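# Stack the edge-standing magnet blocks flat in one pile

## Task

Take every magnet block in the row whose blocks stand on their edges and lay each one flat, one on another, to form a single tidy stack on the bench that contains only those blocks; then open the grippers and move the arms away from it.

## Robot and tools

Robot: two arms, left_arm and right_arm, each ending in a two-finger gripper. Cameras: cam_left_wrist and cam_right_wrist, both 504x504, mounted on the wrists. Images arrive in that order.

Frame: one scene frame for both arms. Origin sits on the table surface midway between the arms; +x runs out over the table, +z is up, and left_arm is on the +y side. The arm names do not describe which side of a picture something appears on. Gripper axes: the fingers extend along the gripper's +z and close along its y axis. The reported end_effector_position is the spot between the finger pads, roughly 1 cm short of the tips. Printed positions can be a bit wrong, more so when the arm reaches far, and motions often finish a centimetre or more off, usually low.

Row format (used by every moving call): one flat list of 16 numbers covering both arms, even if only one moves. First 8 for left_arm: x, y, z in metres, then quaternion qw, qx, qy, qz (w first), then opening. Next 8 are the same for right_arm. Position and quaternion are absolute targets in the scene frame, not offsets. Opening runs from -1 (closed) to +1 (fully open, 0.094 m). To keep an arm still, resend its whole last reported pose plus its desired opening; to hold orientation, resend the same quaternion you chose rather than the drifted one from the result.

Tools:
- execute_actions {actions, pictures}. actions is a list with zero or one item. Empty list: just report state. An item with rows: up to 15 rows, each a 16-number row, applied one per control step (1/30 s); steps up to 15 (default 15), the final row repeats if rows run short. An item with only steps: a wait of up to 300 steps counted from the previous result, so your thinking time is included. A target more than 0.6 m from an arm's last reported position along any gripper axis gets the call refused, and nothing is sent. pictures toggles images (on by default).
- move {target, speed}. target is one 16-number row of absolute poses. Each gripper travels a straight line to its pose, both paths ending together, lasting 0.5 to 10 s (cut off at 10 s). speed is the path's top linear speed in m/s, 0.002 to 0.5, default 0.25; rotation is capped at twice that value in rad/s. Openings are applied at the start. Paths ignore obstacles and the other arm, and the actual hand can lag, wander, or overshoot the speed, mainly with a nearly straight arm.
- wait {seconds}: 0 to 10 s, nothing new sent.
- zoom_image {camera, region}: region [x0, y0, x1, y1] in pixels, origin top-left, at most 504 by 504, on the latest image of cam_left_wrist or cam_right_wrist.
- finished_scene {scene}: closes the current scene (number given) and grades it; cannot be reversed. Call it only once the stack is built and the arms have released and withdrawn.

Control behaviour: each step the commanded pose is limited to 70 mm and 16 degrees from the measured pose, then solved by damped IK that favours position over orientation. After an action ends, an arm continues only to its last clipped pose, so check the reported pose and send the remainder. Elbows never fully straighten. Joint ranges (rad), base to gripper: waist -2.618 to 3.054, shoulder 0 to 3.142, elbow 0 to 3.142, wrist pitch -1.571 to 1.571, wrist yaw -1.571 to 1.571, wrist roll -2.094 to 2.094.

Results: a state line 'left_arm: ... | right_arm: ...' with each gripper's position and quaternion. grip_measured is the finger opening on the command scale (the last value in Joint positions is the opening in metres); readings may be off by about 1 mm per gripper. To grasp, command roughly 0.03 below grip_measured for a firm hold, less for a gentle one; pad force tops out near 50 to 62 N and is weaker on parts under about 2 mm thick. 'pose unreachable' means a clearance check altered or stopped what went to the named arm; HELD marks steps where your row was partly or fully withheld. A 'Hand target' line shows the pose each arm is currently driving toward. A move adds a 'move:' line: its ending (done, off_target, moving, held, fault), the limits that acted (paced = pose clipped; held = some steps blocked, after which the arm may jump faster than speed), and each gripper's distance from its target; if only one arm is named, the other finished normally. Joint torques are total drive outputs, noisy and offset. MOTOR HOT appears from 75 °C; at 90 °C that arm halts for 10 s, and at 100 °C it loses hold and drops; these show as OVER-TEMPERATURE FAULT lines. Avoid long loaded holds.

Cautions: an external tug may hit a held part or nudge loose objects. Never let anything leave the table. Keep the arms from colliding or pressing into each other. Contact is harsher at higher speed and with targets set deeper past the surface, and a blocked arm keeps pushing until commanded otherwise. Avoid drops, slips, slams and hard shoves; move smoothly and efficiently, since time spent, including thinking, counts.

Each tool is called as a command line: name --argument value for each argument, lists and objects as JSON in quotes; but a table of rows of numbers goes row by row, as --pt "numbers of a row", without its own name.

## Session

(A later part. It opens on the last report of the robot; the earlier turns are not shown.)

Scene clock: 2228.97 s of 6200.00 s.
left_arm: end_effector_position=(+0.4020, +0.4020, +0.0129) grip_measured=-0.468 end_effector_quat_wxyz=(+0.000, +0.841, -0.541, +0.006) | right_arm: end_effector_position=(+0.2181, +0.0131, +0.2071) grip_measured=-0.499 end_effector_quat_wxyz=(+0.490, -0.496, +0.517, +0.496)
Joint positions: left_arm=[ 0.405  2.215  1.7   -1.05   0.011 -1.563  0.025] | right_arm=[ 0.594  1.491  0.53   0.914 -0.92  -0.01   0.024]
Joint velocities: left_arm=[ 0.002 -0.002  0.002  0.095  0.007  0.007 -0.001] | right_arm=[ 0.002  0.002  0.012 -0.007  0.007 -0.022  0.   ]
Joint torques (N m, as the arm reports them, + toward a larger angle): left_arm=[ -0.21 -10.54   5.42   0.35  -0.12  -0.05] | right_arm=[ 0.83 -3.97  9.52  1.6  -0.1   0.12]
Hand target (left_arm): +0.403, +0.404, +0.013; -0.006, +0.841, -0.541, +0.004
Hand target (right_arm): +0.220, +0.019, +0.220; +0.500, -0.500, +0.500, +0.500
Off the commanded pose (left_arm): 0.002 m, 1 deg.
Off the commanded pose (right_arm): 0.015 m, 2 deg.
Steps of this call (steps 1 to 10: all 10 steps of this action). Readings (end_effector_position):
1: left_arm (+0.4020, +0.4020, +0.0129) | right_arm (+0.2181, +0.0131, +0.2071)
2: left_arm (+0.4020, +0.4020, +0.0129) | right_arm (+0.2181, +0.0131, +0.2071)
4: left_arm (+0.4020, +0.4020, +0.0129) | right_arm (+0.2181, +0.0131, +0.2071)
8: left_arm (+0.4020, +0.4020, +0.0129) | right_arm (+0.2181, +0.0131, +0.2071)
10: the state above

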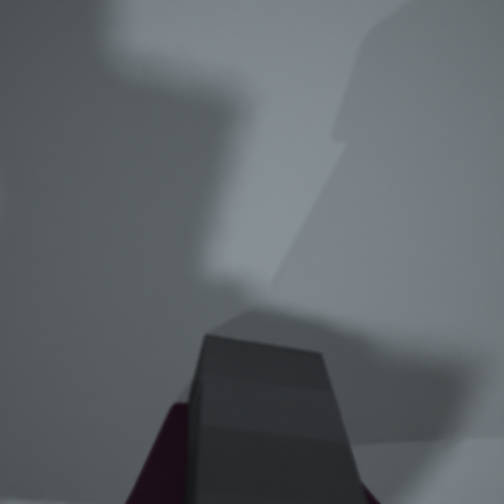

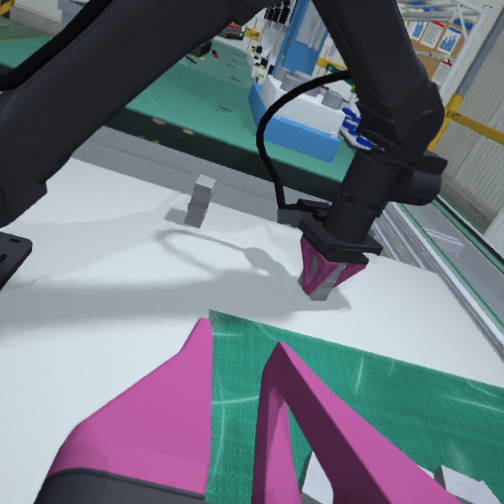

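execute_actions --actions '[{"rows":[[0.403,0.4035,0.0125,0.006,-0.841,0.541,-0.004,-0.47,0.22,0.02,0.22,0.5,-0.5,0.5,0.5,-0.5],[0.403,0.4035,0.0125,0.006,-0.841,0.541,-0.004,-0.46,0.22,0.02,0.22,0.5,-0.5,0.5,0.5,-0.5],[0.403,0.4035,0.0125,0.006,-0.841,0.541,-0.004,-0.45,0.22,0.02,0.22,0.5,-0.5,0.5,0.5,-0.5],[0.403,0.4035,0.0125,0.006,-0.841,0.541,-0.004,-0.43,0.22,0.02,0.22,0.5,-0.5,0.5,0.5,-0.5],[0.403,0.4035,0.0125,0.006,-0.841,0.541,-0.004,-0.40,0.22,0.02,0.22,0.5,-0.5,0.5,0.5,-0.5],[0.403,0.4035,0.0125,0.006,-0.841,0.541,-0.004,-0.35,0.22,0.02,0.22,0.5,-0.5,0.5,0.5,-0.5],[0.403,0.4035,0.0125,0.006,-0.841,0.541,-0.004,-0.25,0.22,0.02,0.22,0.5,-0.5,0.5,0.5,-0.5],[0.403,0.4035,0.0125,0.006,-0.841,0.541,-0.004,-0.1,0.22,0.02,0.22,0.5,-0.5,0.5,0.5,-0.5]],"steps":15}]' --pictures false

move --target '[0.402,0.403,0.125,0.006,-0.841,0.541,-0.004,-0.1,0.22,0.02,0.22,0.5,-0.5,0.5,0.5,-0.5]' --speed 0.08

zoom_image --camera "cam_left_wrist" --region '[150,170,320,410]'

zoom_image --camera "cam_right_wrist" --region '[280,230,360,310]'

Scene clock: 2238.63 s of 6200.00 s.
left_arm: end_effector_position=(+0.4023, +0.4021, +0.0130) grip_measured=-0.103 end_effector_quat_wxyz=(-0.000, +0.841, -0.541, +0.006) | right_arm: end_effector_position=(+0.2181, +0.0131, +0.2071) grip_measured=-0.499 end_effector_quat_wxyz=(+0.490, -0.496, +0.517, +0.496)
Joint positions: left_arm=[ 0.405  2.215  1.7   -1.049  0.011 -1.563  0.042] | right_arm=[ 0.594  1.491  0.53   0.914 -0.92  -0.01   0.024]
Joint velocities: left_arm=[ 0.007  0.012  0.002  0.066  0.007  0.051 -0.   ] | right_arm=[-0.002  0.002 -0.002 -0.066  0.007 -0.081  0.   ]
Joint torques (N m, as the arm reports them, + toward a larger angle): left_arm=[ -0.24 -10.54   5.39   0.35  -0.11  -0.05] | right_arm=[ 0.81 -3.97  9.47  1.57 -0.07  0.11]
Hand target (left_arm): +0.403, +0.404, +0.013; -0.006, +0.841, -0.541, +0.004
Hand target (right_arm): +0.220, +0.019, +0.220; +0.500, -0.500, +0.500, +0.500
Off the commanded pose (left_arm): 0.002 m, 1 deg.
Off the commanded pose (right_arm): 0.015 m, 2 deg.
Steps of this call (steps 1 to 90: nothing new was sent; then 6.17 s passed at rest; steps 91 to 105: all 15 steps of this action). Readings (end_effector_position):
91: left_arm (+0.4020, +0.4020, +0.0129) | right_arm (+0.2181, +0.0131, +0.2071)
92: left_arm (+0.4020, +0.4020, +0.0129) | right_arm (+0.2181, +0.0131, +0.2071)
94: left_arm (+0.4020, +0.4020, +0.0129) | right_arm (+0.2181, +0.0131, +0.2071)
98: left_arm (+0.4022, +0.4021, +0.0130) | right_arm (+0.2181, +0.0131, +0.2071)
105: the state above

Scene clock: 2240.80 s of 6200.00 s.
left_arm: end_effector_position=(+0.4017, +0.4018, +0.1089) grip_measured=-0.103 end_effector_quat_wxyz=(+0.008, +0.841, -0.541, +0.001) | right_arm: end_effector_position=(+0.2181, +0.0131, +0.2071) grip_measured=-0.499 end_effector_quat_wxyz=(+0.490, -0.496, +0.517, +0.496)
Joint positions: left_arm=[ 0.405  2.195  2.053 -1.44   0.011 -1.563  0.042] | right_arm=[ 0.594  1.491  0.53   0.914 -0.92  -0.01   0.024]
Joint velocities: left_arm=[ 0.027 -0.017 -0.027  0.022  0.007 -0.022 -0.001] | right_arm=[-0.017 -0.007 -0.007 -0.022 -0.066 -0.007  0.   ]
Joint torques (N m, as the arm reports them, + toward a larger angle): left_arm=[ -0.23 -12.1    8.22   0.03  -0.07  -0.08] | right_arm=[ 0.8  -4.04  9.5   1.56 -0.11  0.1 ]
Hand target (left_arm): +0.401, +0.403, +0.125; -0.006, +0.841, -0.541, +0.004
Hand target (right_arm): +0.220, +0.019, +0.220; +0.500, -0.500, +0.500, +0.500
Off the commanded pose (left_arm): 0.016 m, 2 deg.
Off the commanded pose (right_arm): 0.015 m, 2 deg.
move: off_target (left_arm, right_arm)

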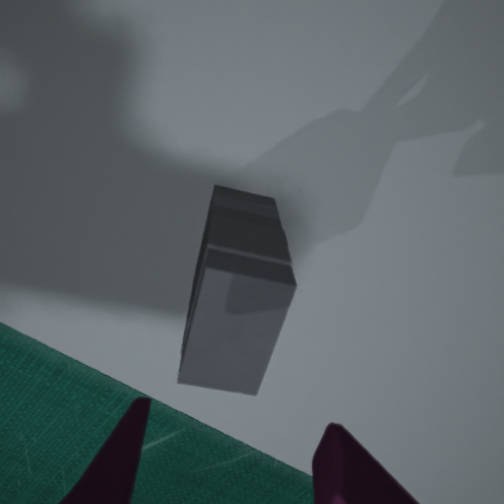

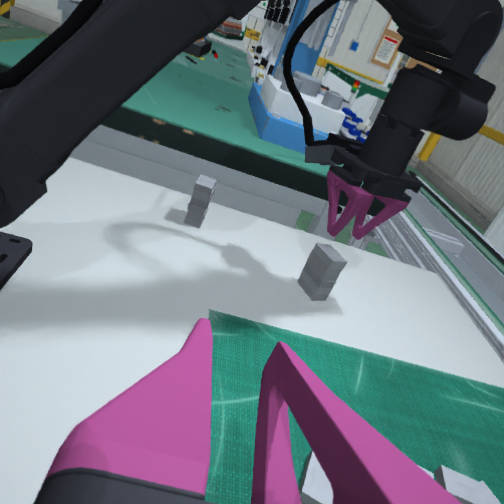

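Region (150, 170, 320, 410) of cam_left_wrist's 504x504 image, scaled by 2.100, with more detail than that image has; it fills the left 357 columns of this view, and the rest is white.

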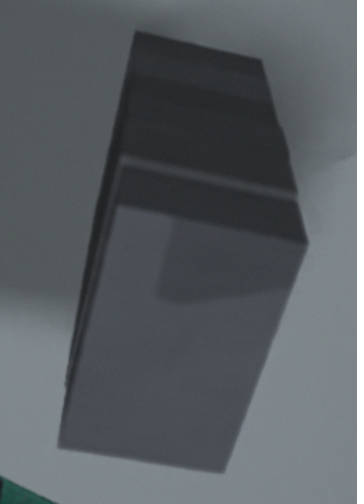

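Region (280, 230, 360, 310) of cam_right_wrist's 504x504 image, scaled by 6.300, with more detail than that image has.

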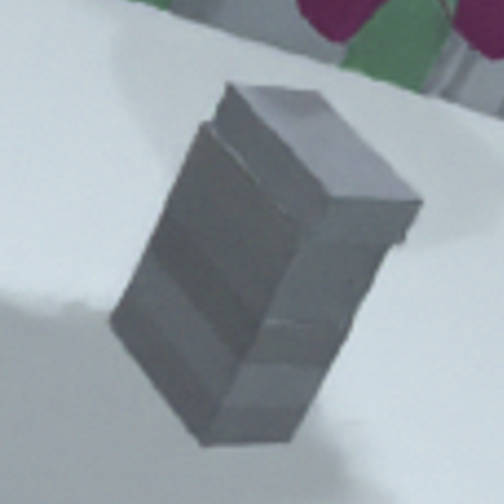

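move --target '[0.403,0.4035,0.042,0.006,-0.841,0.541,-0.004,-0.1,0.22,0.02,0.22,0.5,-0.5,0.5,0.5,-0.5]' --speed 0.06

Scene clock: 2246.93 s of 6200.00 s.
left_arm: end_effector_position=(+0.4013, +0.4016, +0.0393) grip_measured=-0.103 end_effector_quat_wxyz=(+0.004, +0.841, -0.541, +0.004) | right_arm: end_effector_position=(+0.2181, +0.0131, +0.2071) grip_measured=-0.499 end_effector_quat_wxyz=(+0.490, -0.496, +0.517, +0.496)
Joint positions: left_arm=[ 0.405  2.195  1.776 -1.154  0.011 -1.563  0.042] | right_arm=[ 0.594  1.491  0.53   0.914 -0.92  -0.01   0.024]
Joint velocities: left_arm=[-0.012 -0.022 -0.017 -0.007 -0.051 -0.022 -0.001] | right_arm=[-0.007 -0.002  0.017 -0.066 -0.11   0.022 -0.   ]
Joint torques (N m, as the arm reports them, + toward a larger angle): left_arm=[ -0.21 -11.     5.56   0.32  -0.09  -0.05] | right_arm=[ 0.74 -3.96  9.6   1.57 -0.06  0.11]
Hand target (left_arm): +0.403, +0.404, +0.042; -0.006, +0.841, -0.541, +0.004
Hand target (right_arm): +0.220, +0.019, +0.220; +0.500, -0.500, +0.500, +0.500
Off the commanded pose (left_arm): 0.004 m, 1 deg.
Off the commanded pose (right_arm): 0.015 m, 2 deg.
After step 90, 1.50 s passed at rest.
move: off_target (right_arm)

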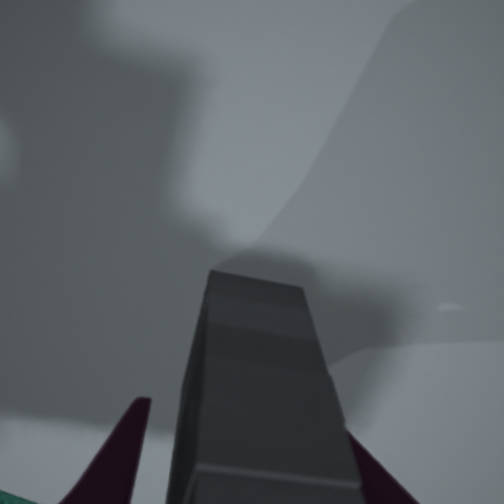

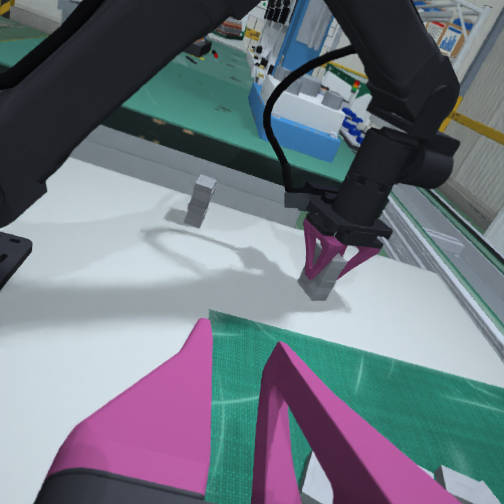

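move --target '[0.403,0.4035,0.031,0.006,-0.841,0.541,-0.004,-0.1,0.22,0.02,0.22,0.5,-0.5,0.5,0.5,-0.5]' --speed 0.012

Scene clock: 2252.70 s of 6200.00 s.
left_arm: end_effector_position=(+0.4021, +0.4020, +0.0319) grip_measured=-0.103 end_effector_quat_wxyz=(-0.000, +0.841, -0.541, +0.006) | right_arm: end_effector_position=(+0.2181, +0.0131, +0.2071) grip_measured=-0.499 end_effector_quat_wxyz=(+0.490, -0.496, +0.517, +0.496)
Joint positions: left_arm=[ 0.405  2.195  1.745 -1.114  0.011 -1.563  0.042] | right_arm=[ 0.594  1.491  0.53   0.914 -0.92  -0.01   0.024]
Joint velocities: left_arm=[ 0.012 -0.002 -0.007 -0.037  0.007 -0.007 -0.   ] | right_arm=[ 0.007 -0.007  0.007  0.007 -0.139 -0.066  0.   ]
Joint torques (N m, as the arm reports them, + toward a larger angle): left_arm=[ -0.32 -10.34   5.51   0.38  -0.11  -0.05] | right_arm=[ 0.78 -3.91  9.46  1.56 -0.07  0.11]
Hand target (left_arm): +0.403, +0.404, +0.031; -0.006, +0.841, -0.541, +0.004
Hand target (right_arm): +0.220, +0.019, +0.220; +0.500, -0.500, +0.500, +0.500
Off the commanded pose (left_arm): 0.002 m, 1 deg.
Off the commanded pose (right_arm): 0.015 m, 2 deg.
After step 90, 0.80 s passed at rest.
move: off_target (right_arm)

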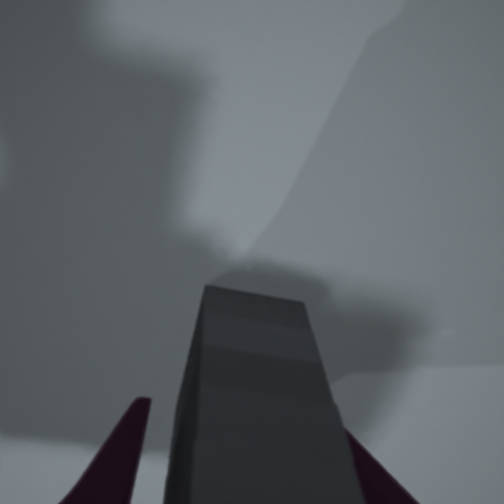

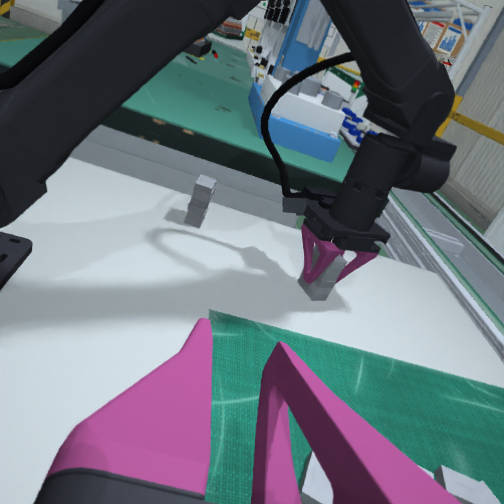

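TCP now matches the earlier centre (0.4021, 0.4020) at z=0.032. Squeeze.

execute_actions --actions '[{"rows":[[0.403,0.4035,0.031,0.006,-0.841,0.541,-0.004,-0.18,0.22,0.02,0.22,0.5,-0.5,0.5,0.5,-0.5],[0.403,0.4035,0.031,0.006,-0.841,0.541,-0.004,-0.25,0.22,0.02,0.22,0.5,-0.5,0.5,0.5,-0.5],[0.403,0.4035,0.031,0.006,-0.841,0.541,-0.004,-0.30,0.22,0.02,0.22,0.5,-0.5,0.5,0.5,-0.5],[0.403,0.4035,0.031,0.006,-0.841,0.541,-0.004,-0.34,0.22,0.02,0.22,0.5,-0.5,0.5,0.5,-0.5],[0.403,0.4035,0.031,0.006,-0.841,0.541,-0.004,-0.37,0.22,0.02,0.22,0.5,-0.5,0.5,0.5,-0.5],[0.403,0.4035,0.031,0.006,-0.841,0.541,-0.004,-0.39,0.22,0.02,0.22,0.5,-0.5,0.5,0.5,-0.5],[0.403,0.4035,0.031,0.006,-0.841,0.541,-0.004,-0.405,0.22,0.02,0.22,0.5,-0.5,0.5,0.5,-0.5],[0.403,0.4035,0.031,0.006,-0.841,0.541,-0.004,-0.42,0.22,0.02,0.22,0.5,-0.5,0.5,0.5,-0.5],[0.403,0.4035,0.031,0.006,-0.841,0.541,-0.004,-0.432,0.22,0.02,0.22,0.5,-0.5,0.5,0.5,-0.5],[0.403,0.4035,0.031,0.006,-0.841,0.541,-0.004,-0.444,0.22,0.02,0.22,0.5,-0.5,0.5,0.5,-0.5],[0.403,0.4035,0.031,0.006,-0.841,0.541,-0.004,-0.455,0.22,0.02,0.22,0.5,-0.5,0.5,0.5,-0.5],[0.403,0.4035,0.031,0.006,-0.841,0.541,-0.004,-0.465,0.22,0.02,0.22,0.5,-0.5,0.5,0.5,-0.5],[0.403,0.4035,0.031,0.006,-0.841,0.541,-0.004,-0.475,0.22,0.02,0.22,0.5,-0.5,0.5,0.5,-0.5],[0.403,0.4035,0.031,0.006,-0.841,0.541,-0.004,-0.485,0.22,0.02,0.22,0.5,-0.5,0.5,0.5,-0.5],[0.403,0.4035,0.031,0.006,-0.841,0.541,-0.004,-0.495,0.22,0.02,0.22,0.5,-0.5,0.5,0.5,-0.5]],"steps":15}]' --pictures false

execute_actions --actions '[{"rows":[[0.403,0.4035,0.031,0.006,-0.841,0.541,-0.004,-0.495,0.22,0.02,0.22,0.5,-0.5,0.5,0.5,-0.5]],"steps":8}]'

Scene clock: 2266.90 s of 6200.00 s.
left_arm: end_effector_position=(+0.4021, +0.4020, +0.0319) grip_measured=-0.467 end_effector_quat_wxyz=(-0.000, +0.841, -0.541, +0.006) | right_arm: end_effector_position=(+0.2181, +0.0131, +0.2071) grip_measured=-0.499 end_effector_quat_wxyz=(+0.490, -0.496, +0.517, +0.496)
Joint positions: left_arm=[ 0.405  2.195  1.745 -1.114  0.011 -1.563  0.025] | right_arm=[ 0.594  1.491  0.53   0.914 -0.92  -0.01   0.024]
Joint velocities: left_arm=[ 0.007  0.012  0.002 -0.081 -0.007  0.007 -0.   ] | right_arm=[-0.002 -0.007 -0.022 -0.007  0.066  0.007 -0.001]
Joint torques (N m, as the arm reports them, + toward a larger angle): left_arm=[ -0.28 -10.49   5.56   0.36  -0.11  -0.04] | right_arm=[ 0.76 -3.95  9.49  1.57 -0.08  0.12]
Hand target (left_arm): +0.403, +0.404, +0.031; -0.006, +0.841, -0.541, +0.004
Hand target (right_arm): +0.220, +0.019, +0.220; +0.500, -0.500, +0.500, +0.500
Off the commanded pose (left_arm): 0.002 m, 1 deg.
Off the commanded pose (right_arm): 0.015 m, 2 deg.
Steps of this call (steps 1 to 90: nothing new was sent; then 10.70 s passed at rest; steps 91 to 105: all 15 steps of this action). Readings (end_effector_position):
91: left_arm (+0.4024, +0.4021, +0.0319) | right_arm (+0.2181, +0.0131, +0.2071)
92: left_arm (+0.4024, +0.4021, +0.0319) | right_arm (+0.2181, +0.0131, +0.2071)
94: left_arm (+0.4024, +0.4021, +0.0319) | right_arm (+0.2181, +0.0131, +0.2071)
98: left_arm (+0.4024, +0.4021, +0.0319) | right_arm (+0.2181, +0.0131, +0.2071)
105: the state above

Scene clock: 2267.17 s of 6200.00 s.
left_arm: end_effector_position=(+0.4021, +0.4020, +0.0319) grip_measured=-0.467 end_effector_quat_wxyz=(-0.000, +0.841, -0.541, +0.006) | right_arm: end_effector_position=(+0.2181, +0.0131, +0.2071) grip_measured=-0.499 end_effector_quat_wxyz=(+0.490, -0.496, +0.517, +0.496)
Joint positions: left_arm=[ 0.405  2.195  1.745 -1.114  0.011 -1.563  0.025] | right_arm=[ 0.594  1.491  0.53   0.914 -0.92  -0.01   0.024]
Joint velocities: left_arm=[-0.007  0.022 -0.012  0.007  0.037 -0.051  0.   ] | right_arm=[ 0.017 -0.002  0.007 -0.037 -0.081  0.007  0.   ]
Joint torques (N m, as the arm reports them, + toward a larger angle): left_arm=[ -0.17 -10.38   5.47   0.37  -0.12  -0.06] | right_arm=[ 0.77 -3.92  9.48  1.56 -0.11  0.12]
Hand target (left_arm): +0.403, +0.404, +0.031; -0.006, +0.841, -0.541, +0.004
Hand target (right_arm): +0.220, +0.019, +0.220; +0.500, -0.500, +0.500, +0.500
Off the commanded pose (left_arm): 0.002 m, 1 deg.
Off the commanded pose (right_arm): 0.015 m, 2 deg.
Steps of this call (steps 1 to 8: all 8 steps of this action). Readings (end_effector_position):
1: left_arm (+0.4021, +0.4020, +0.0319) | right_arm (+0.2181, +0.0131, +0.2071)
2: left_arm (+0.4021, +0.4020, +0.0319) | right_arm (+0.2181, +0.0131, +0.2071)
4: left_arm (+0.4021, +0.4020, +0.0319) | right_arm (+0.2181, +0.0131, +0.2071)
8: the state above

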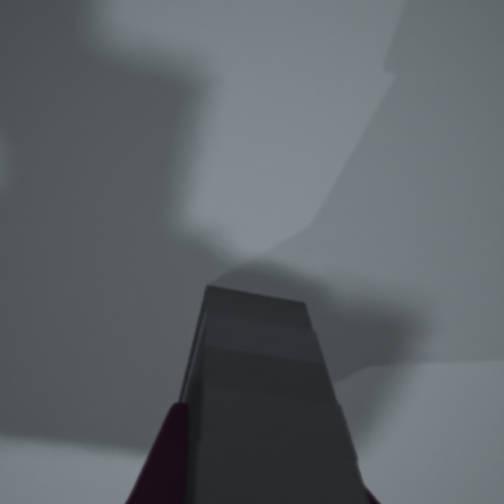

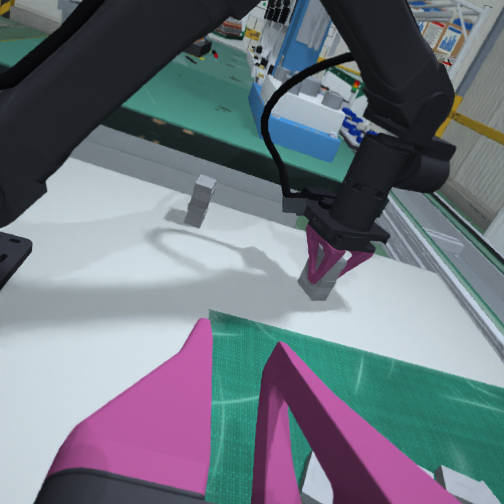

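execute_actions --actions '[{"rows":[[0.403,0.4035,0.031,0.006,-0.841,0.541,-0.004,-0.47,0.22,0.02,0.22,0.5,-0.5,0.5,0.5,-0.5],[0.403,0.4035,0.031,0.006,-0.841,0.541,-0.004,-0.46,0.22,0.02,0.22,0.5,-0.5,0.5,0.5,-0.5],[0.403,0.4035,0.031,0.006,-0.841,0.541,-0.004,-0.45,0.22,0.02,0.22,0.5,-0.5,0.5,0.5,-0.5],[0.403,0.4035,0.031,0.006,-0.841,0.541,-0.004,-0.43,0.22,0.02,0.22,0.5,-0.5,0.5,0.5,-0.5],[0.403,0.4035,0.031,0.006,-0.841,0.541,-0.004,-0.40,0.22,0.02,0.22,0.5,-0.5,0.5,0.5,-0.5],[0.403,0.4035,0.031,0.006,-0.841,0.541,-0.004,-0.35,0.22,0.02,0.22,0.5,-0.5,0.5,0.5,-0.5],[0.403,0.4035,0.031,0.006,-0.841,0.541,-0.004,-0.25,0.22,0.02,0.22,0.5,-0.5,0.5,0.5,-0.5],[0.403,0.4035,0.031,0.006,-0.841,0.541,-0.004,-0.1,0.22,0.02,0.22,0.5,-0.5,0.5,0.5,-0.5]],"steps":14}]' --pictures false

move --target '[0.402,0.403,0.125,0.006,-0.841,0.541,-0.004,-0.1,0.22,0.02,0.22,0.5,-0.5,0.5,0.5,-0.5]' --speed 0.08

zoom_image --camera "cam_left_wrist" --region '[150,170,320,410]'

zoom_image --camera "cam_right_wrist" --region '[280,230,360,310]'

Scene clock: 2274.37 s of 6200.00 s.
left_arm: end_effector_position=(+0.4023, +0.4021, +0.0319) grip_measured=-0.103 end_effector_quat_wxyz=(-0.000, +0.841, -0.541, +0.007) | right_arm: end_effector_position=(+0.2181, +0.0131, +0.2071) grip_measured=-0.499 end_effector_quat_wxyz=(+0.490, -0.496, +0.517, +0.496)
Joint positions: left_arm=[ 0.405  2.195  1.745 -1.113  0.011 -1.563  0.042] | right_arm=[ 0.594  1.491  0.53   0.914 -0.92  -0.01   0.024]
Joint velocities: left_arm=[-0.012  0.012 -0.007 -0.007  0.051  0.022 -0.001] | right_arm=[-0.007  0.007 -0.002 -0.037  0.007 -0.095  0.   ]
Joint torques (N m, as the arm reports them, + toward a larger angle): left_arm=[ -0.28 -10.45   5.36   0.35  -0.1   -0.07] | right_arm=[ 0.8  -3.96  9.44  1.57 -0.09  0.11]
Hand target (left_arm): +0.403, +0.403, +0.031; -0.006, +0.841, -0.541, +0.004
Hand target (right_arm): +0.220, +0.019, +0.220; +0.500, -0.500, +0.500, +0.500
Off the commanded pose (left_arm): 0.002 m, 1 deg.
Off the commanded pose (right_arm): 0.015 m, 2 deg.
Steps of this call (steps 1 to 90: nothing new was sent; then 3.73 s passed at rest; steps 91 to 104: all 14 steps of this action). Readings (end_effector_position):
91: left_arm (+0.4021, +0.4020, +0.0319) | right_arm (+0.2181, +0.0131, +0.2071)
92: left_arm (+0.4021, +0.4020, +0.0319) | right_arm (+0.2181, +0.0131, +0.2071)
94: left_arm (+0.4021, +0.4020, +0.0319) | right_arm (+0.2181, +0.0131, +0.2071)
98: left_arm (+0.4022, +0.4021, +0.0319) | right_arm (+0.2181, +0.0131, +0.2071)
104: the state above

Scene clock: 2276.30 s of 6200.00 s.
left_arm: end_effector_position=(+0.4018, +0.4019, +0.1089) grip_measured=-0.103 end_effector_quat_wxyz=(+0.008, +0.841, -0.541, +0.001) | right_arm: end_effector_position=(+0.2181, +0.0131, +0.2071) grip_measured=-0.499 end_effector_quat_wxyz=(+0.490, -0.496, +0.517, +0.496)
Joint positions: left_arm=[ 0.405  2.195  2.053 -1.44   0.011 -1.563  0.042] | right_arm=[ 0.594  1.491  0.53   0.914 -0.92  -0.01   0.024]
Joint velocities: left_arm=[-0.002 -0.017 -0.007  0.022 -0.022  0.051  0.   ] | right_arm=[-0.007 -0.007 -0.002  0.007  0.081 -0.081  0.001]
Joint torques (N m, as the arm reports them, + toward a larger angle): left_arm=[ -0.33 -12.22   8.26   0.03  -0.07  -0.06] | right_arm=[ 0.91 -3.93  9.54  1.56 -0.08  0.1 ]
Hand target (left_arm): +0.402, +0.403, +0.125; -0.006, +0.841, -0.541, +0.004
Hand target (right_arm): +0.220, +0.019, +0.220; +0.500, -0.500, +0.500, +0.500
Off the commanded pose (left_arm): 0.016 m, 2 deg.
Off the commanded pose (right_arm): 0.015 m, 2 deg.
move: off_target (left_arm, right_arm)

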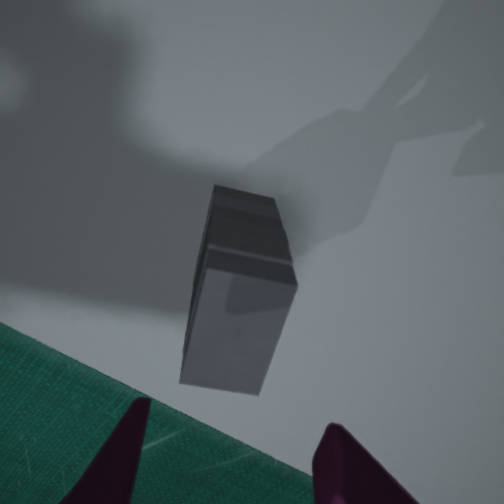

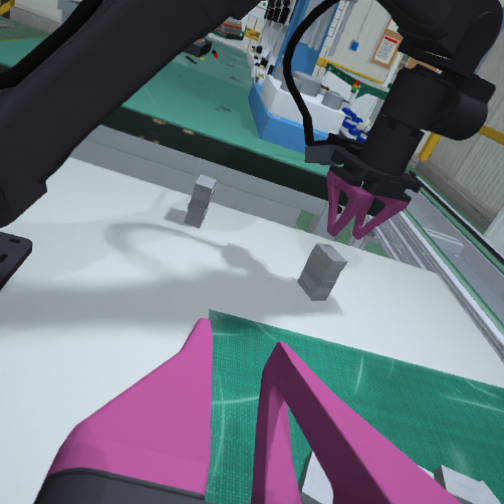

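Region (150, 170, 320, 410) of cam_left_wrist's 504x504 image, scaled by 2.100, with more detail than that image has; it fills the left 357 columns of this view, and the rest is white.

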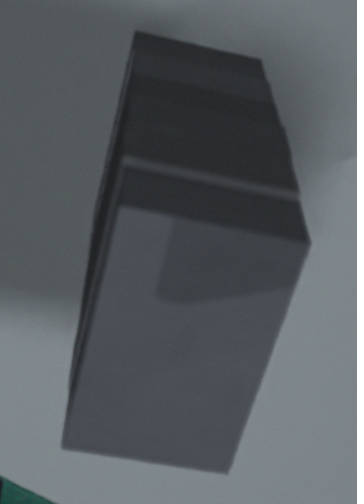

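Region (280, 230, 360, 310) of cam_right_wrist's 504x504 image, scaled by 6.300, with more detail than that image has.

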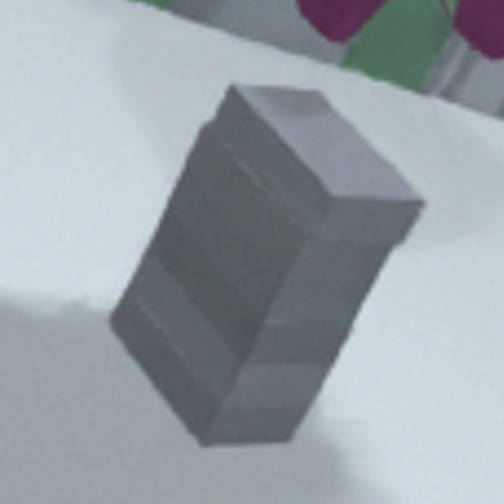

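move --target '[0.404,0.404,0.125,0.007,-0.2122,0.9772,0.0015,0.3,0.22,0.02,0.22,0.5,-0.5,0.5,0.5,-0.5]' --speed 0.45

move --target '[0.404,0.404,0.042,0.007,-0.2122,0.9772,0.0015,0.3,0.22,0.02,0.22,0.5,-0.5,0.5,0.5,-0.5]' --speed 0.06

Scene clock: 2288.50 s of 6200.00 s.
left_arm: end_effector_position=(+0.4007, +0.4020, +0.1135) grip_measured=+0.298 end_effector_quat_wxyz=(-0.006, -0.218, +0.976, -0.005) | right_arm: end_effector_position=(+0.2181, +0.0131, +0.2071) grip_measured=-0.499 end_effector_quat_wxyz=(+0.490, -0.496, +0.517, +0.496)
Joint positions: left_arm=[ 0.405  2.195  2.071 -1.46   0.008 -0.005  0.061] | right_arm=[ 0.594  1.491  0.53   0.914 -0.92  -0.01   0.024]
Joint velocities: left_arm=[ 0.007 -0.002 -0.002  0.022 -0.007 -0.022 -0.   ] | right_arm=[ 0.007  0.007 -0.012  0.066  0.007  0.051 -0.002]
Joint torques (N m, as the arm reports them, + toward a larger angle): left_arm=[ -0.2  -11.12   8.56   0.09  -0.07   0.  ] | right_arm=[ 0.77 -4.    9.47  1.57 -0.09  0.12]
Hand target (left_arm): +0.404, +0.404, +0.125; +0.007, -0.212, +0.977, +0.002
Hand target (right_arm): +0.220, +0.019, +0.220; +0.500, -0.500, +0.500, +0.500
Off the commanded pose (left_arm): 0.012 m, 2 deg.
Off the commanded pose (right_arm): 0.015 m, 2 deg.
After step 90, 6.77 s passed at rest.
move: off_target (left_arm, right_arm)

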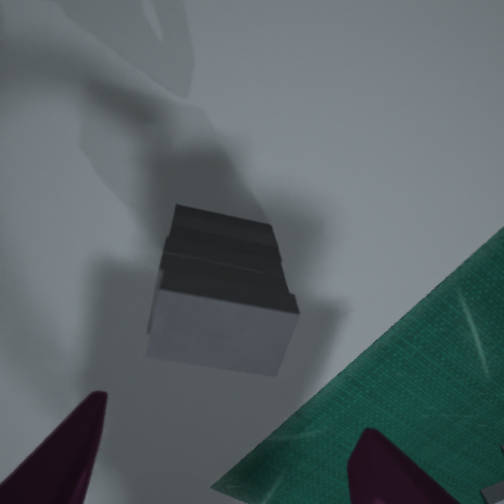

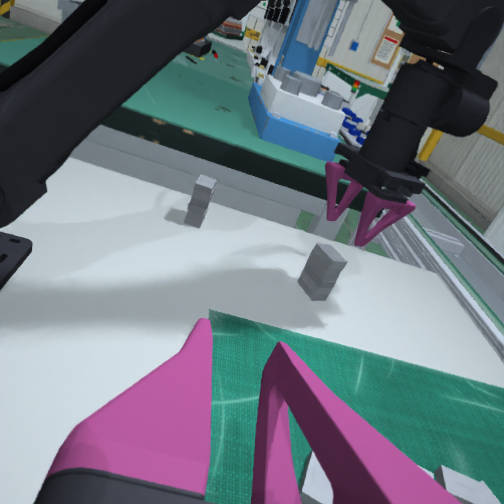

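Scene clock: 2290.20 s of 6200.00 s.
left_arm: end_effector_position=(+0.3995, +0.4014, +0.0409) grip_measured=+0.298 end_effector_quat_wxyz=(-0.004, -0.216, +0.976, -0.005) | right_arm: end_effector_position=(+0.2181, +0.0131, +0.2071) grip_measured=-0.499 end_effector_quat_wxyz=(+0.490, -0.496, +0.517, +0.496)
Joint positions: left_arm=[ 0.405  2.195  1.782 -1.168  0.008 -0.002  0.061] | right_arm=[ 0.594  1.491  0.53   0.914 -0.92  -0.01   0.024]
Joint velocities: left_arm=[ 0.002  0.017 -0.007  0.095 -0.081 -0.007 -0.   ] | right_arm=[-0.002  0.007 -0.007 -0.066 -0.007 -0.051  0.   ]
Joint torques (N m, as the arm reports them, + toward a larger angle): left_arm=[ -0.2  -10.69   5.71   0.42  -0.07   0.03] | right_arm=[ 0.86 -3.95  9.46  1.56 -0.08  0.12]
Hand target (left_arm): +0.404, +0.404, +0.042; +0.007, -0.213, +0.977, +0.001
Hand target (right_arm): +0.220, +0.019, +0.220; +0.500, -0.500, +0.500, +0.500
Off the commanded pose (left_arm): 0.005 m, 2 deg.
Off the commanded pose (right_arm): 0.015 m, 2 deg.
move: off_target (right_arm)

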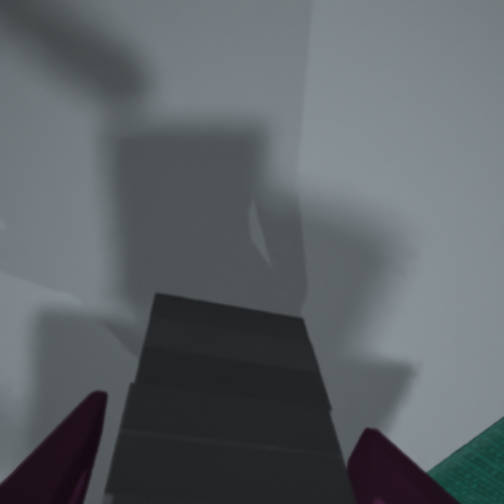

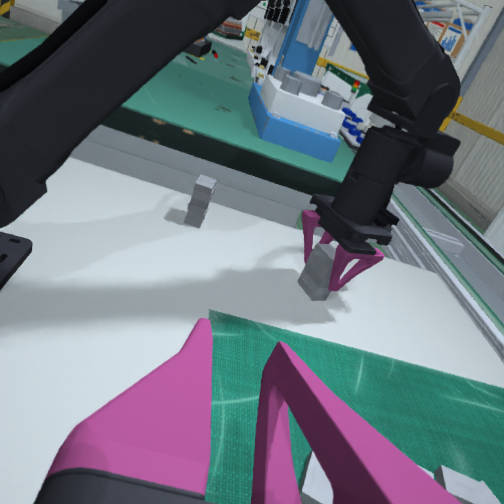

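move --target '[0.403,0.406,0.032,0.007,-0.2122,0.9772,0.0015,0.2,0.22,0.02,0.22,0.5,-0.5,0.5,0.5,-0.5]' --speed 0.012

Scene clock: 2300.97 s of 6200.00 s.
left_arm: end_effector_position=(+0.4001, +0.4017, +0.0338) grip_measured=+0.202 end_effector_quat_wxyz=(-0.000, -0.214, +0.977, -0.004) | right_arm: end_effector_position=(+0.2181, +0.0131, +0.2071) grip_measured=-0.499 end_effector_quat_wxyz=(+0.490, -0.496, +0.517, +0.496)
Joint positions: left_arm=[ 0.405  2.195  1.754 -1.131  0.008  0.003  0.056] | right_arm=[ 0.594  1.491  0.53   0.914 -0.92  -0.01   0.024]
Joint velocities: left_arm=[ 0.002  0.017  0.017  0.037  0.022 -0.081 -0.   ] | right_arm=[ 0.012 -0.012 -0.012 -0.007  0.066 -0.066  0.   ]
Joint torques (N m, as the arm reports them, + toward a larger angle): left_arm=[  0.2  -10.08   5.67   0.42  -0.07   0.03] | right_arm=[ 0.82 -3.89  9.56  1.57 -0.06  0.12]
Hand target (left_arm): +0.403, +0.406, +0.032; +0.007, -0.212, +0.977, +0.001
Hand target (right_arm): +0.220, +0.019, +0.220; +0.500, -0.500, +0.500, +0.500
Off the commanded pose (left_arm): 0.006 m, 1 deg.
Off the commanded pose (right_arm): 0.015 m, 2 deg.
After step 90, 5.80 s passed at rest.
move: off_target (right_arm)

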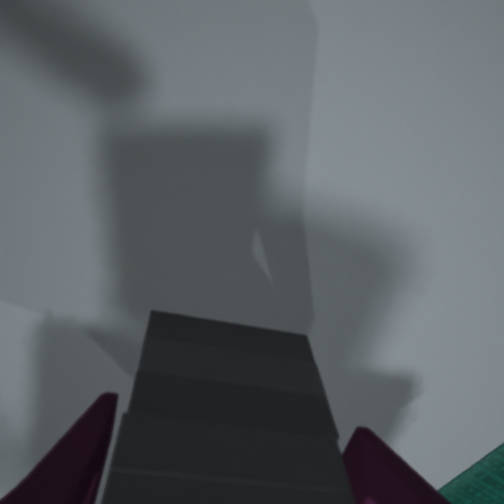

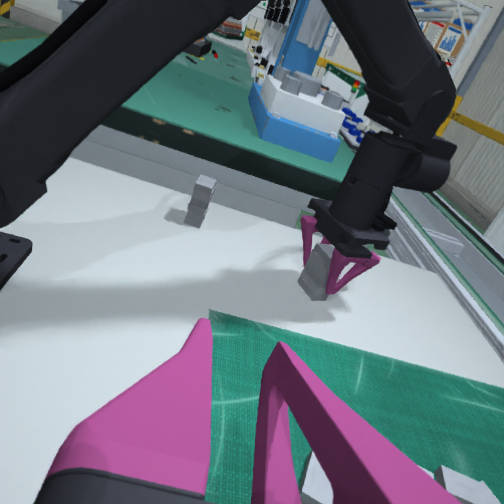

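execute_actions --actions '[{"rows":[[0.403,0.406,0.032,0.005,-0.2123,0.9772,0.011,0.3,0.22,0.02,0.22,0.5,-0.5,0.5,0.5,-0.5],[0.403,0.406,0.032,0.005,-0.2123,0.9772,0.011,0.3,0.22,0.02,0.22,0.5,-0.5,0.5,0.5,-0.5],[0.403,0.406,0.032,0.005,-0.2123,0.9772,0.011,0.3,0.22,0.02,0.22,0.5,-0.5,0.5,0.5,-0.5],[0.403,0.406,0.032,0.005,-0.2123,0.9772,0.011,0.3,0.22,0.02,0.22,0.5,-0.5,0.5,0.5,-0.5]],"steps":12}]' --pictures false

Scene clock: 2314.47 s of 6200.00 s.
left_arm: end_effector_position=(+0.3995, +0.4042, +0.0338) grip_measured=+0.298 end_effector_quat_wxyz=(-0.001, -0.214, +0.977, +0.003) | right_arm: end_effector_position=(+0.2181, +0.0131, +0.2071) grip_measured=-0.499 end_effector_quat_wxyz=(+0.490, -0.496, +0.517, +0.496)
Joint positions: left_arm=[ 0.405  2.195  1.754 -1.13  -0.007  0.004  0.061] | right_arm=[ 0.594  1.491  0.53   0.914 -0.92  -0.01   0.024]
Joint velocities: left_arm=[-0.002 -0.012  0.002 -0.007 -0.022 -0.007  0.   ] | right_arm=[-0.002  0.002 -0.002 -0.066  0.007 -0.037  0.   ]
Joint torques (N m, as the arm reports them, + toward a larger angle): left_arm=[ -0.52 -10.13   5.58   0.43  -0.13  -0.04] | right_arm=[ 0.72 -3.96  9.47  1.57 -0.09  0.11]
Hand target (left_arm): +0.403, +0.406, +0.032; +0.005, -0.212, +0.977, +0.011
Hand target (right_arm): +0.220, +0.019, +0.220; +0.500, -0.500, +0.500, +0.500
Off the commanded pose (left_arm): 0.004 m, 1 deg.
Off the commanded pose (right_arm): 0.015 m, 2 deg.
Steps of this call (steps 1 to 90: nothing new was sent; then 10.10 s passed at rest; steps 91 to 102: all 12 steps of this action). Readings (end_effector_position):
91: left_arm (+0.4002, +0.4022, +0.0338) | right_arm (+0.2181, +0.0131, +0.2071)
92: left_arm (+0.4001, +0.4026, +0.0338) | right_arm (+0.2181, +0.0131, +0.2071)
94: left_arm (+0.3998, +0.4033, +0.0338) | right_arm (+0.2181, +0.0131, +0.2071)
98: left_arm (+0.3995, +0.4039, +0.0338) | right_arm (+0.2181, +0.0131, +0.2071)
102: the state above

execute_actions --actions '[{"rows":[[0.403,0.406,0.032,0.006,-0.2123,0.9772,0.007,0.2,0.22,0.02,0.22,0.5,-0.5,0.5,0.5,-0.5],[0.403,0.406,0.032,0.006,-0.2123,0.9772,0.007,0.12,0.22,0.02,0.22,0.5,-0.5,0.5,0.5,-0.5],[0.403,0.406,0.032,0.006,-0.2123,0.9772,0.007,0.06,0.22,0.02,0.22,0.5,-0.5,0.5,0.5,-0.5],[0.403,0.406,0.032,0.006,-0.2123,0.9772,0.007,0.02,0.22,0.02,0.22,0.5,-0.5,0.5,0.5,-0.5],[0.403,0.406,0.032,0.006,-0.2123,0.9772,0.007,-0.01,0.22,0.02,0.22,0.5,-0.5,0.5,0.5,-0.5],[0.403,0.406,0.032,0.006,-0.2123,0.9772,0.007,-0.03,0.22,0.02,0.22,0.5,-0.5,0.5,0.5,-0.5],[0.403,0.406,0.032,0.006,-0.2123,0.9772,0.007,-0.045,0.22,0.02,0.22,0.5,-0.5,0.5,0.5,-0.5],[0.403,0.406,0.032,0.006,-0.2123,0.9772,0.007,-0.06,0.22,0.02,0.22,0.5,-0.5,0.5,0.5,-0.5],[0.403,0.406,0.032,0.006,-0.2123,0.9772,0.007,-0.072,0.22,0.02,0.22,0.5,-0.5,0.5,0.5,-0.5],[0.403,0.406,0.032,0.006,-0.2123,0.9772,0.007,-0.084,0.22,0.02,0.22,0.5,-0.5,0.5,0.5,-0.5],[0.403,0.406,0.032,0.006,-0.2123,0.9772,0.007,-0.095,0.22,0.02,0.22,0.5,-0.5,0.5,0.5,-0.5],[0.403,0.406,0.032,0.006,-0.2123,0.9772,0.007,-0.105,0.22,0.02,0.22,0.5,-0.5,0.5,0.5,-0.5],[0.403,0.406,0.032,0.006,-0.2123,0.9772,0.007,-0.115,0.22,0.02,0.22,0.5,-0.5,0.5,0.5,-0.5],[0.403,0.406,0.032,0.006,-0.2123,0.9772,0.007,-0.125,0.22,0.02,0.22,0.5,-0.5,0.5,0.5,-0.5],[0.403,0.406,0.032,0.006,-0.2123,0.9772,0.007,-0.135,0.22,0.02,0.22,0.5,-0.5,0.5,0.5,-0.5]],"steps":15}]' --pictures false

execute_actions --actions '[{"rows":[[0.403,0.406,0.032,0.006,-0.2123,0.9772,0.007,-0.135,0.22,0.02,0.22,0.5,-0.5,0.5,0.5,-0.5]],"steps":8}]'

Scene clock: 2324.23 s of 6200.00 s.
left_arm: end_effector_position=(+0.3991, +0.4050, +0.0335) grip_measured=-0.107 end_effector_quat_wxyz=(-0.002, -0.214, +0.977, +0.006) | right_arm: end_effector_position=(+0.2181, +0.0131, +0.2071) grip_measured=-0.499 end_effector_quat_wxyz=(+0.490, -0.496, +0.517, +0.496)
Joint positions: left_arm=[ 0.405  2.196  1.754 -1.129 -0.011  0.004  0.042] | right_arm=[ 0.594  1.491  0.53   0.914 -0.92  -0.01   0.024]
Joint velocities: left_arm=[-0.007  0.002  0.002  0.022  0.022  0.022  0.   ] | right_arm=[ 0.007  0.012 -0.007  0.051 -0.066  0.051 -0.   ]
Joint torques (N m, as the arm reports them, + toward a larger angle): left_arm=[ -0.17 -10.16   5.53   0.44   0.    -0.01] | right_arm=[ 0.84 -4.02  9.55  1.55 -0.07  0.09]
Hand target (left_arm): +0.403, +0.406, +0.032; +0.006, -0.212, +0.977, +0.007
Hand target (right_arm): +0.220, +0.019, +0.220; +0.500, -0.500, +0.500, +0.500
Off the commanded pose (left_arm): 0.004 m, 1 deg.
Off the commanded pose (right_arm): 0.015 m, 2 deg.
Steps of this call (steps 1 to 90: nothing new was sent; then 6.27 s passed at rest; steps 91 to 105: all 15 steps of this action). Readings (end_effector_position):
91: left_arm (+0.3994, +0.4043, +0.0338) | right_arm (+0.2181, +0.0131, +0.2071)
92: left_arm (+0.3994, +0.4043, +0.0338) | right_arm (+0.2181, +0.0131, +0.2071)
94: left_arm (+0.3994, +0.4043, +0.0338) | right_arm (+0.2181, +0.0131, +0.2071)
98: left_arm (+0.3993, +0.4045, +0.0338) | right_arm (+0.2181, +0.0131, +0.2071)
105: the state above

Scene clock: 2324.50 s of 6200.00 s.
left_arm: end_effector_position=(+0.3991, +0.4050, +0.0335) grip_measured=-0.107 end_effector_quat_wxyz=(-0.002, -0.214, +0.977, +0.006) | right_arm: end_effector_position=(+0.2181, +0.0131, +0.2071) grip_measured=-0.499 end_effector_quat_wxyz=(+0.490, -0.496, +0.517, +0.496)
Joint positions: left_arm=[ 0.405  2.196  1.754 -1.129 -0.011  0.004  0.042] | right_arm=[ 0.594  1.491  0.53   0.914 -0.92  -0.01   0.024]
Joint velocities: left_arm=[-0.007  0.017 -0.002  0.022 -0.051  0.022 -0.001] | right_arm=[ 0.007 -0.012 -0.007 -0.037 -0.081 -0.007 -0.002]
Joint torques (N m, as the arm reports them, + toward a larger angle): left_arm=[ -0.27 -10.12   5.51   0.44  -0.01  -0.02] | right_arm=[ 0.72 -3.89  9.52  1.56 -0.05  0.1 ]
Hand target (left_arm): +0.403, +0.406, +0.032; +0.006, -0.212, +0.977, +0.007
Hand target (right_arm): +0.220, +0.019, +0.220; +0.500, -0.500, +0.500, +0.500
Off the commanded pose (left_arm): 0.004 m, 1 deg.
Off the commanded pose (right_arm): 0.015 m, 2 deg.
Steps of this call (steps 1 to 8: all 8 steps of this action). Readings (end_effector_position):
1: left_arm (+0.3991, +0.4050, +0.0335) | right_arm (+0.2181, +0.0131, +0.2071)
2: left_arm (+0.3991, +0.4050, +0.0335) | right_arm (+0.2181, +0.0131, +0.2071)
4: left_arm (+0.3991, +0.4050, +0.0335) | right_arm (+0.2181, +0.0131, +0.2071)
8: the state above

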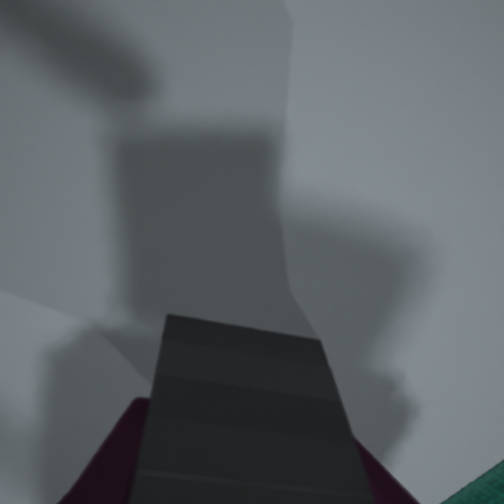

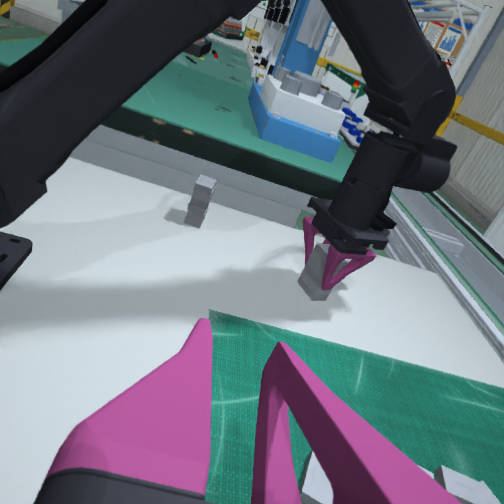

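execute_actions --actions '[{"rows":[[0.403,0.406,0.032,0.006,-0.2123,0.9772,0.007,-0.11,0.22,0.02,0.22,0.5,-0.5,0.5,0.5,-0.5],[0.403,0.406,0.032,0.006,-0.2123,0.9772,0.007,-0.10,0.22,0.02,0.22,0.5,-0.5,0.5,0.5,-0.5],[0.403,0.406,0.032,0.006,-0.2123,0.9772,0.007,-0.09,0.22,0.02,0.22,0.5,-0.5,0.5,0.5,-0.5],[0.403,0.406,0.032,0.006,-0.2123,0.9772,0.007,-0.07,0.22,0.02,0.22,0.5,-0.5,0.5,0.5,-0.5],[0.403,0.406,0.032,0.006,-0.2123,0.9772,0.007,-0.04,0.22,0.02,0.22,0.5,-0.5,0.5,0.5,-0.5],[0.403,0.406,0.032,0.006,-0.2123,0.9772,0.007,0.0,0.22,0.02,0.22,0.5,-0.5,0.5,0.5,-0.5],[0.403,0.406,0.032,0.006,-0.2123,0.9772,0.007,0.1,0.22,0.02,0.22,0.5,-0.5,0.5,0.5,-0.5],[0.403,0.406,0.032,0.006,-0.2123,0.9772,0.007,0.3,0.22,0.02,0.22,0.5,-0.5,0.5,0.5,-0.5]],"steps":15}]' --pictures false

move --target '[0.402,0.405,0.125,0.006,-0.2123,0.9772,0.003,0.3,0.22,0.02,0.22,0.5,-0.5,0.5,0.5,-0.5]' --speed 0.08

zoom_image --camera "cam_left_wrist" --region '[130,180,330,400]'

zoom_image --camera "cam_right_wrist" --region '[280,230,360,310]'

Scene clock: 2331.60 s of 6200.00 s.
left_arm: end_effector_position=(+0.3993, +0.4051, +0.0335) grip_measured=+0.297 end_effector_quat_wxyz=(-0.001, -0.214, +0.977, +0.006) | right_arm: end_effector_position=(+0.2181, +0.0131, +0.2071) grip_measured=-0.499 end_effector_quat_wxyz=(+0.490, -0.496, +0.517, +0.496)
Joint positions: left_arm=[ 0.405  2.196  1.754 -1.128 -0.011  0.004  0.061] | right_arm=[ 0.594  1.491  0.53   0.914 -0.92  -0.01   0.024]
Joint velocities: left_arm=[-0.002 -0.027  0.007  0.007 -0.066 -0.022 -0.001] | right_arm=[-0.002 -0.012  0.002  0.022  0.007 -0.022  0.   ]
Joint torques (N m, as the arm reports them, + toward a larger angle): left_arm=[ -0.22 -10.23   5.61   0.42   0.01  -0.04] | right_arm=[ 0.78 -3.97  9.61  1.56 -0.07  0.08]
Hand target (left_arm): +0.403, +0.406, +0.032; +0.006, -0.212, +0.977, +0.007
Hand target (right_arm): +0.220, +0.019, +0.220; +0.500, -0.500, +0.500, +0.500
Off the commanded pose (left_arm): 0.004 m, 1 deg.
Off the commanded pose (right_arm): 0.015 m, 2 deg.
Steps of this call (steps 1 to 90: nothing new was sent; then 3.60 s passed at rest; steps 91 to 105: all 15 steps of this action). Readings (end_effector_position):
91: left_arm (+0.3991, +0.4050, +0.0335) | right_arm (+0.2181, +0.0131, +0.2071)
92: left_arm (+0.3991, +0.4050, +0.0335) | right_arm (+0.2181, +0.0131, +0.2071)
94: left_arm (+0.3991, +0.4050, +0.0335) | right_arm (+0.2181, +0.0131, +0.2071)
98: left_arm (+0.3992, +0.4050, +0.0335) | right_arm (+0.2181, +0.0131, +0.2071)
105: the state above

Scene clock: 2333.53 s of 6200.00 s.
left_arm: end_effector_position=(+0.3982, +0.4046, +0.1110) grip_measured=+0.298 end_effector_quat_wxyz=(-0.011, -0.213, +0.977, +0.003) | right_arm: end_effector_position=(+0.2181, +0.0131, +0.2071) grip_measured=-0.499 end_effector_quat_wxyz=(+0.490, -0.496, +0.517, +0.496)
Joint positions: left_arm=[ 0.405  2.196  2.062 -1.457 -0.011  0.004  0.061] | right_arm=[ 0.594  1.491  0.53   0.914 -0.92  -0.01   0.024]
Joint velocities: left_arm=[-0.007 -0.002  0.012 -0.007  0.037 -0.007 -0.001] | right_arm=[ 0.002  0.012  0.002  0.037 -0.022  0.037  0.001]
Joint torques (N m, as the arm reports them, + toward a larger angle): left_arm=[ -0.02 -11.76   8.4    0.09   0.07   0.  ] | right_arm=[ 0.84 -3.94  9.45  1.55 -0.07  0.09]
Hand target (left_arm): +0.401, +0.405, +0.125; +0.006, -0.212, +0.977, +0.003
Hand target (right_arm): +0.220, +0.019, +0.220; +0.500, -0.500, +0.500, +0.500
Off the commanded pose (left_arm): 0.014 m, 2 deg.
Off the commanded pose (right_arm): 0.015 m, 2 deg.
move: off_target (left_arm, right_arm)

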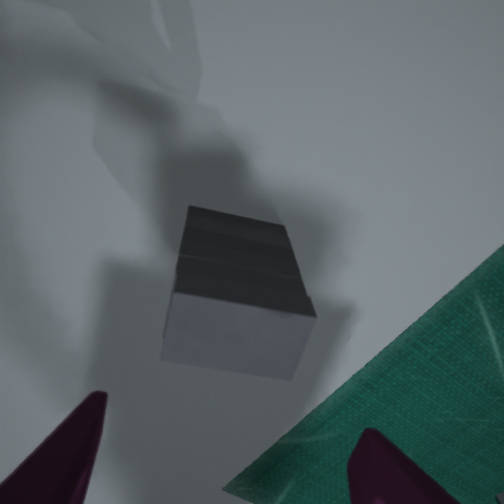

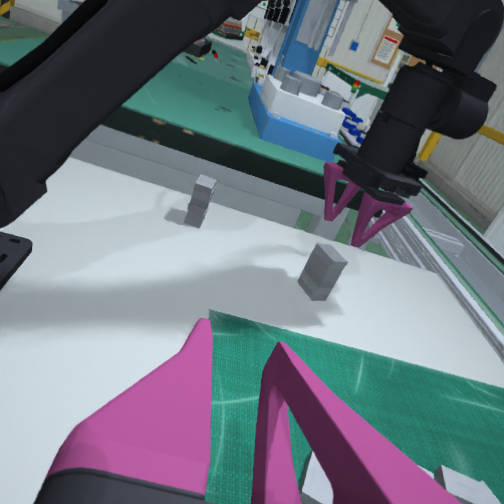

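Region (130, 180, 330, 400) of cam_left_wrist's 504x504 image, scaled by 2.291, with more detail than that image has; it fills the left 458 columns of this view, and the rest is white.

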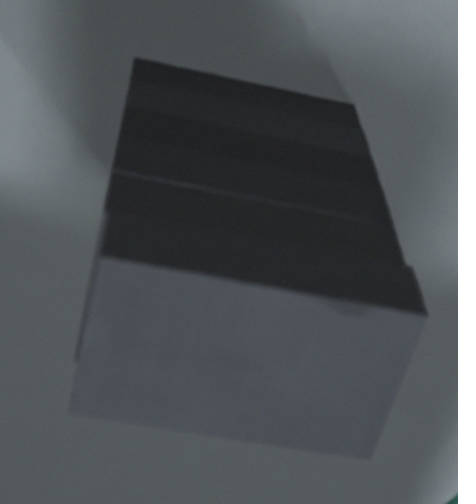

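Region (280, 230, 360, 310) of cam_right_wrist's 504x504 image, scaled by 6.300, with more detail than that image has.

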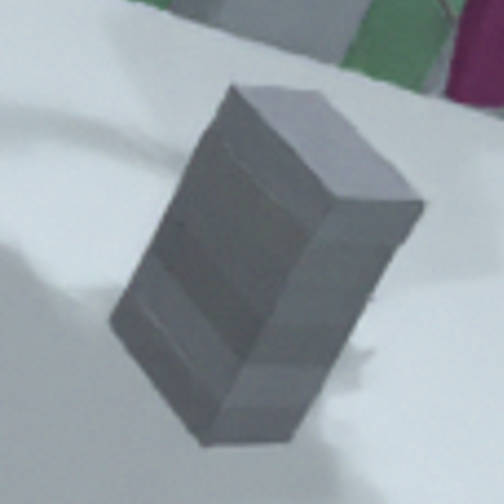

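move --target '[0.403,0.406,0.056,0.006,-0.2123,0.9772,0.007,0.2,0.22,0.02,0.22,0.5,-0.5,0.5,0.5,-0.5]' --speed 0.05

Scene clock: 2351.80 s of 6200.00 s.
left_arm: end_effector_position=(+0.3975, +0.4042, +0.0509) grip_measured=+0.202 end_effector_quat_wxyz=(-0.011, -0.213, +0.977, +0.003) | right_arm: end_effector_position=(+0.2181, +0.0131, +0.2071) grip_measured=-0.499 end_effector_quat_wxyz=(+0.490, -0.496, +0.517, +0.496)
Joint positions: left_arm=[ 0.405  2.196  1.823 -1.218 -0.011  0.004  0.056] | right_arm=[ 0.594  1.491  0.53   0.914 -0.92  -0.01   0.024]
Joint velocities: left_arm=[-0.007  0.007 -0.012 -0.037  0.037  0.037 -0.001] | right_arm=[ 0.027 -0.002  0.002  0.007  0.022  0.051 -0.   ]
Joint torques (N m, as the arm reports them, + toward a larger angle): left_arm=[ -0.16 -11.38   5.7    0.4    0.02  -0.02] | right_arm=[ 0.73 -3.99  9.49  1.58 -0.08  0.08]
Hand target (left_arm): +0.403, +0.406, +0.056; +0.006, -0.212, +0.977, +0.007
Hand target (right_arm): +0.220, +0.019, +0.220; +0.500, -0.500, +0.500, +0.500
Off the commanded pose (left_arm): 0.008 m, 2 deg.
Off the commanded pose (right_arm): 0.015 m, 2 deg.
After step 90, 13.67 s passed at rest.
move: off_target (right_arm)

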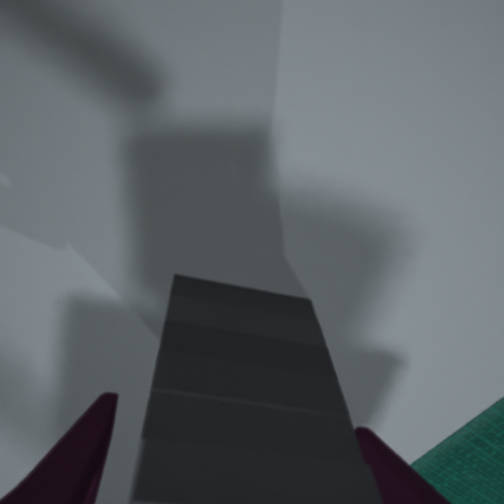

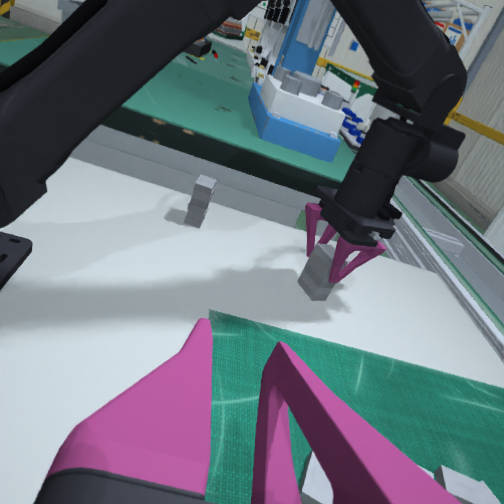

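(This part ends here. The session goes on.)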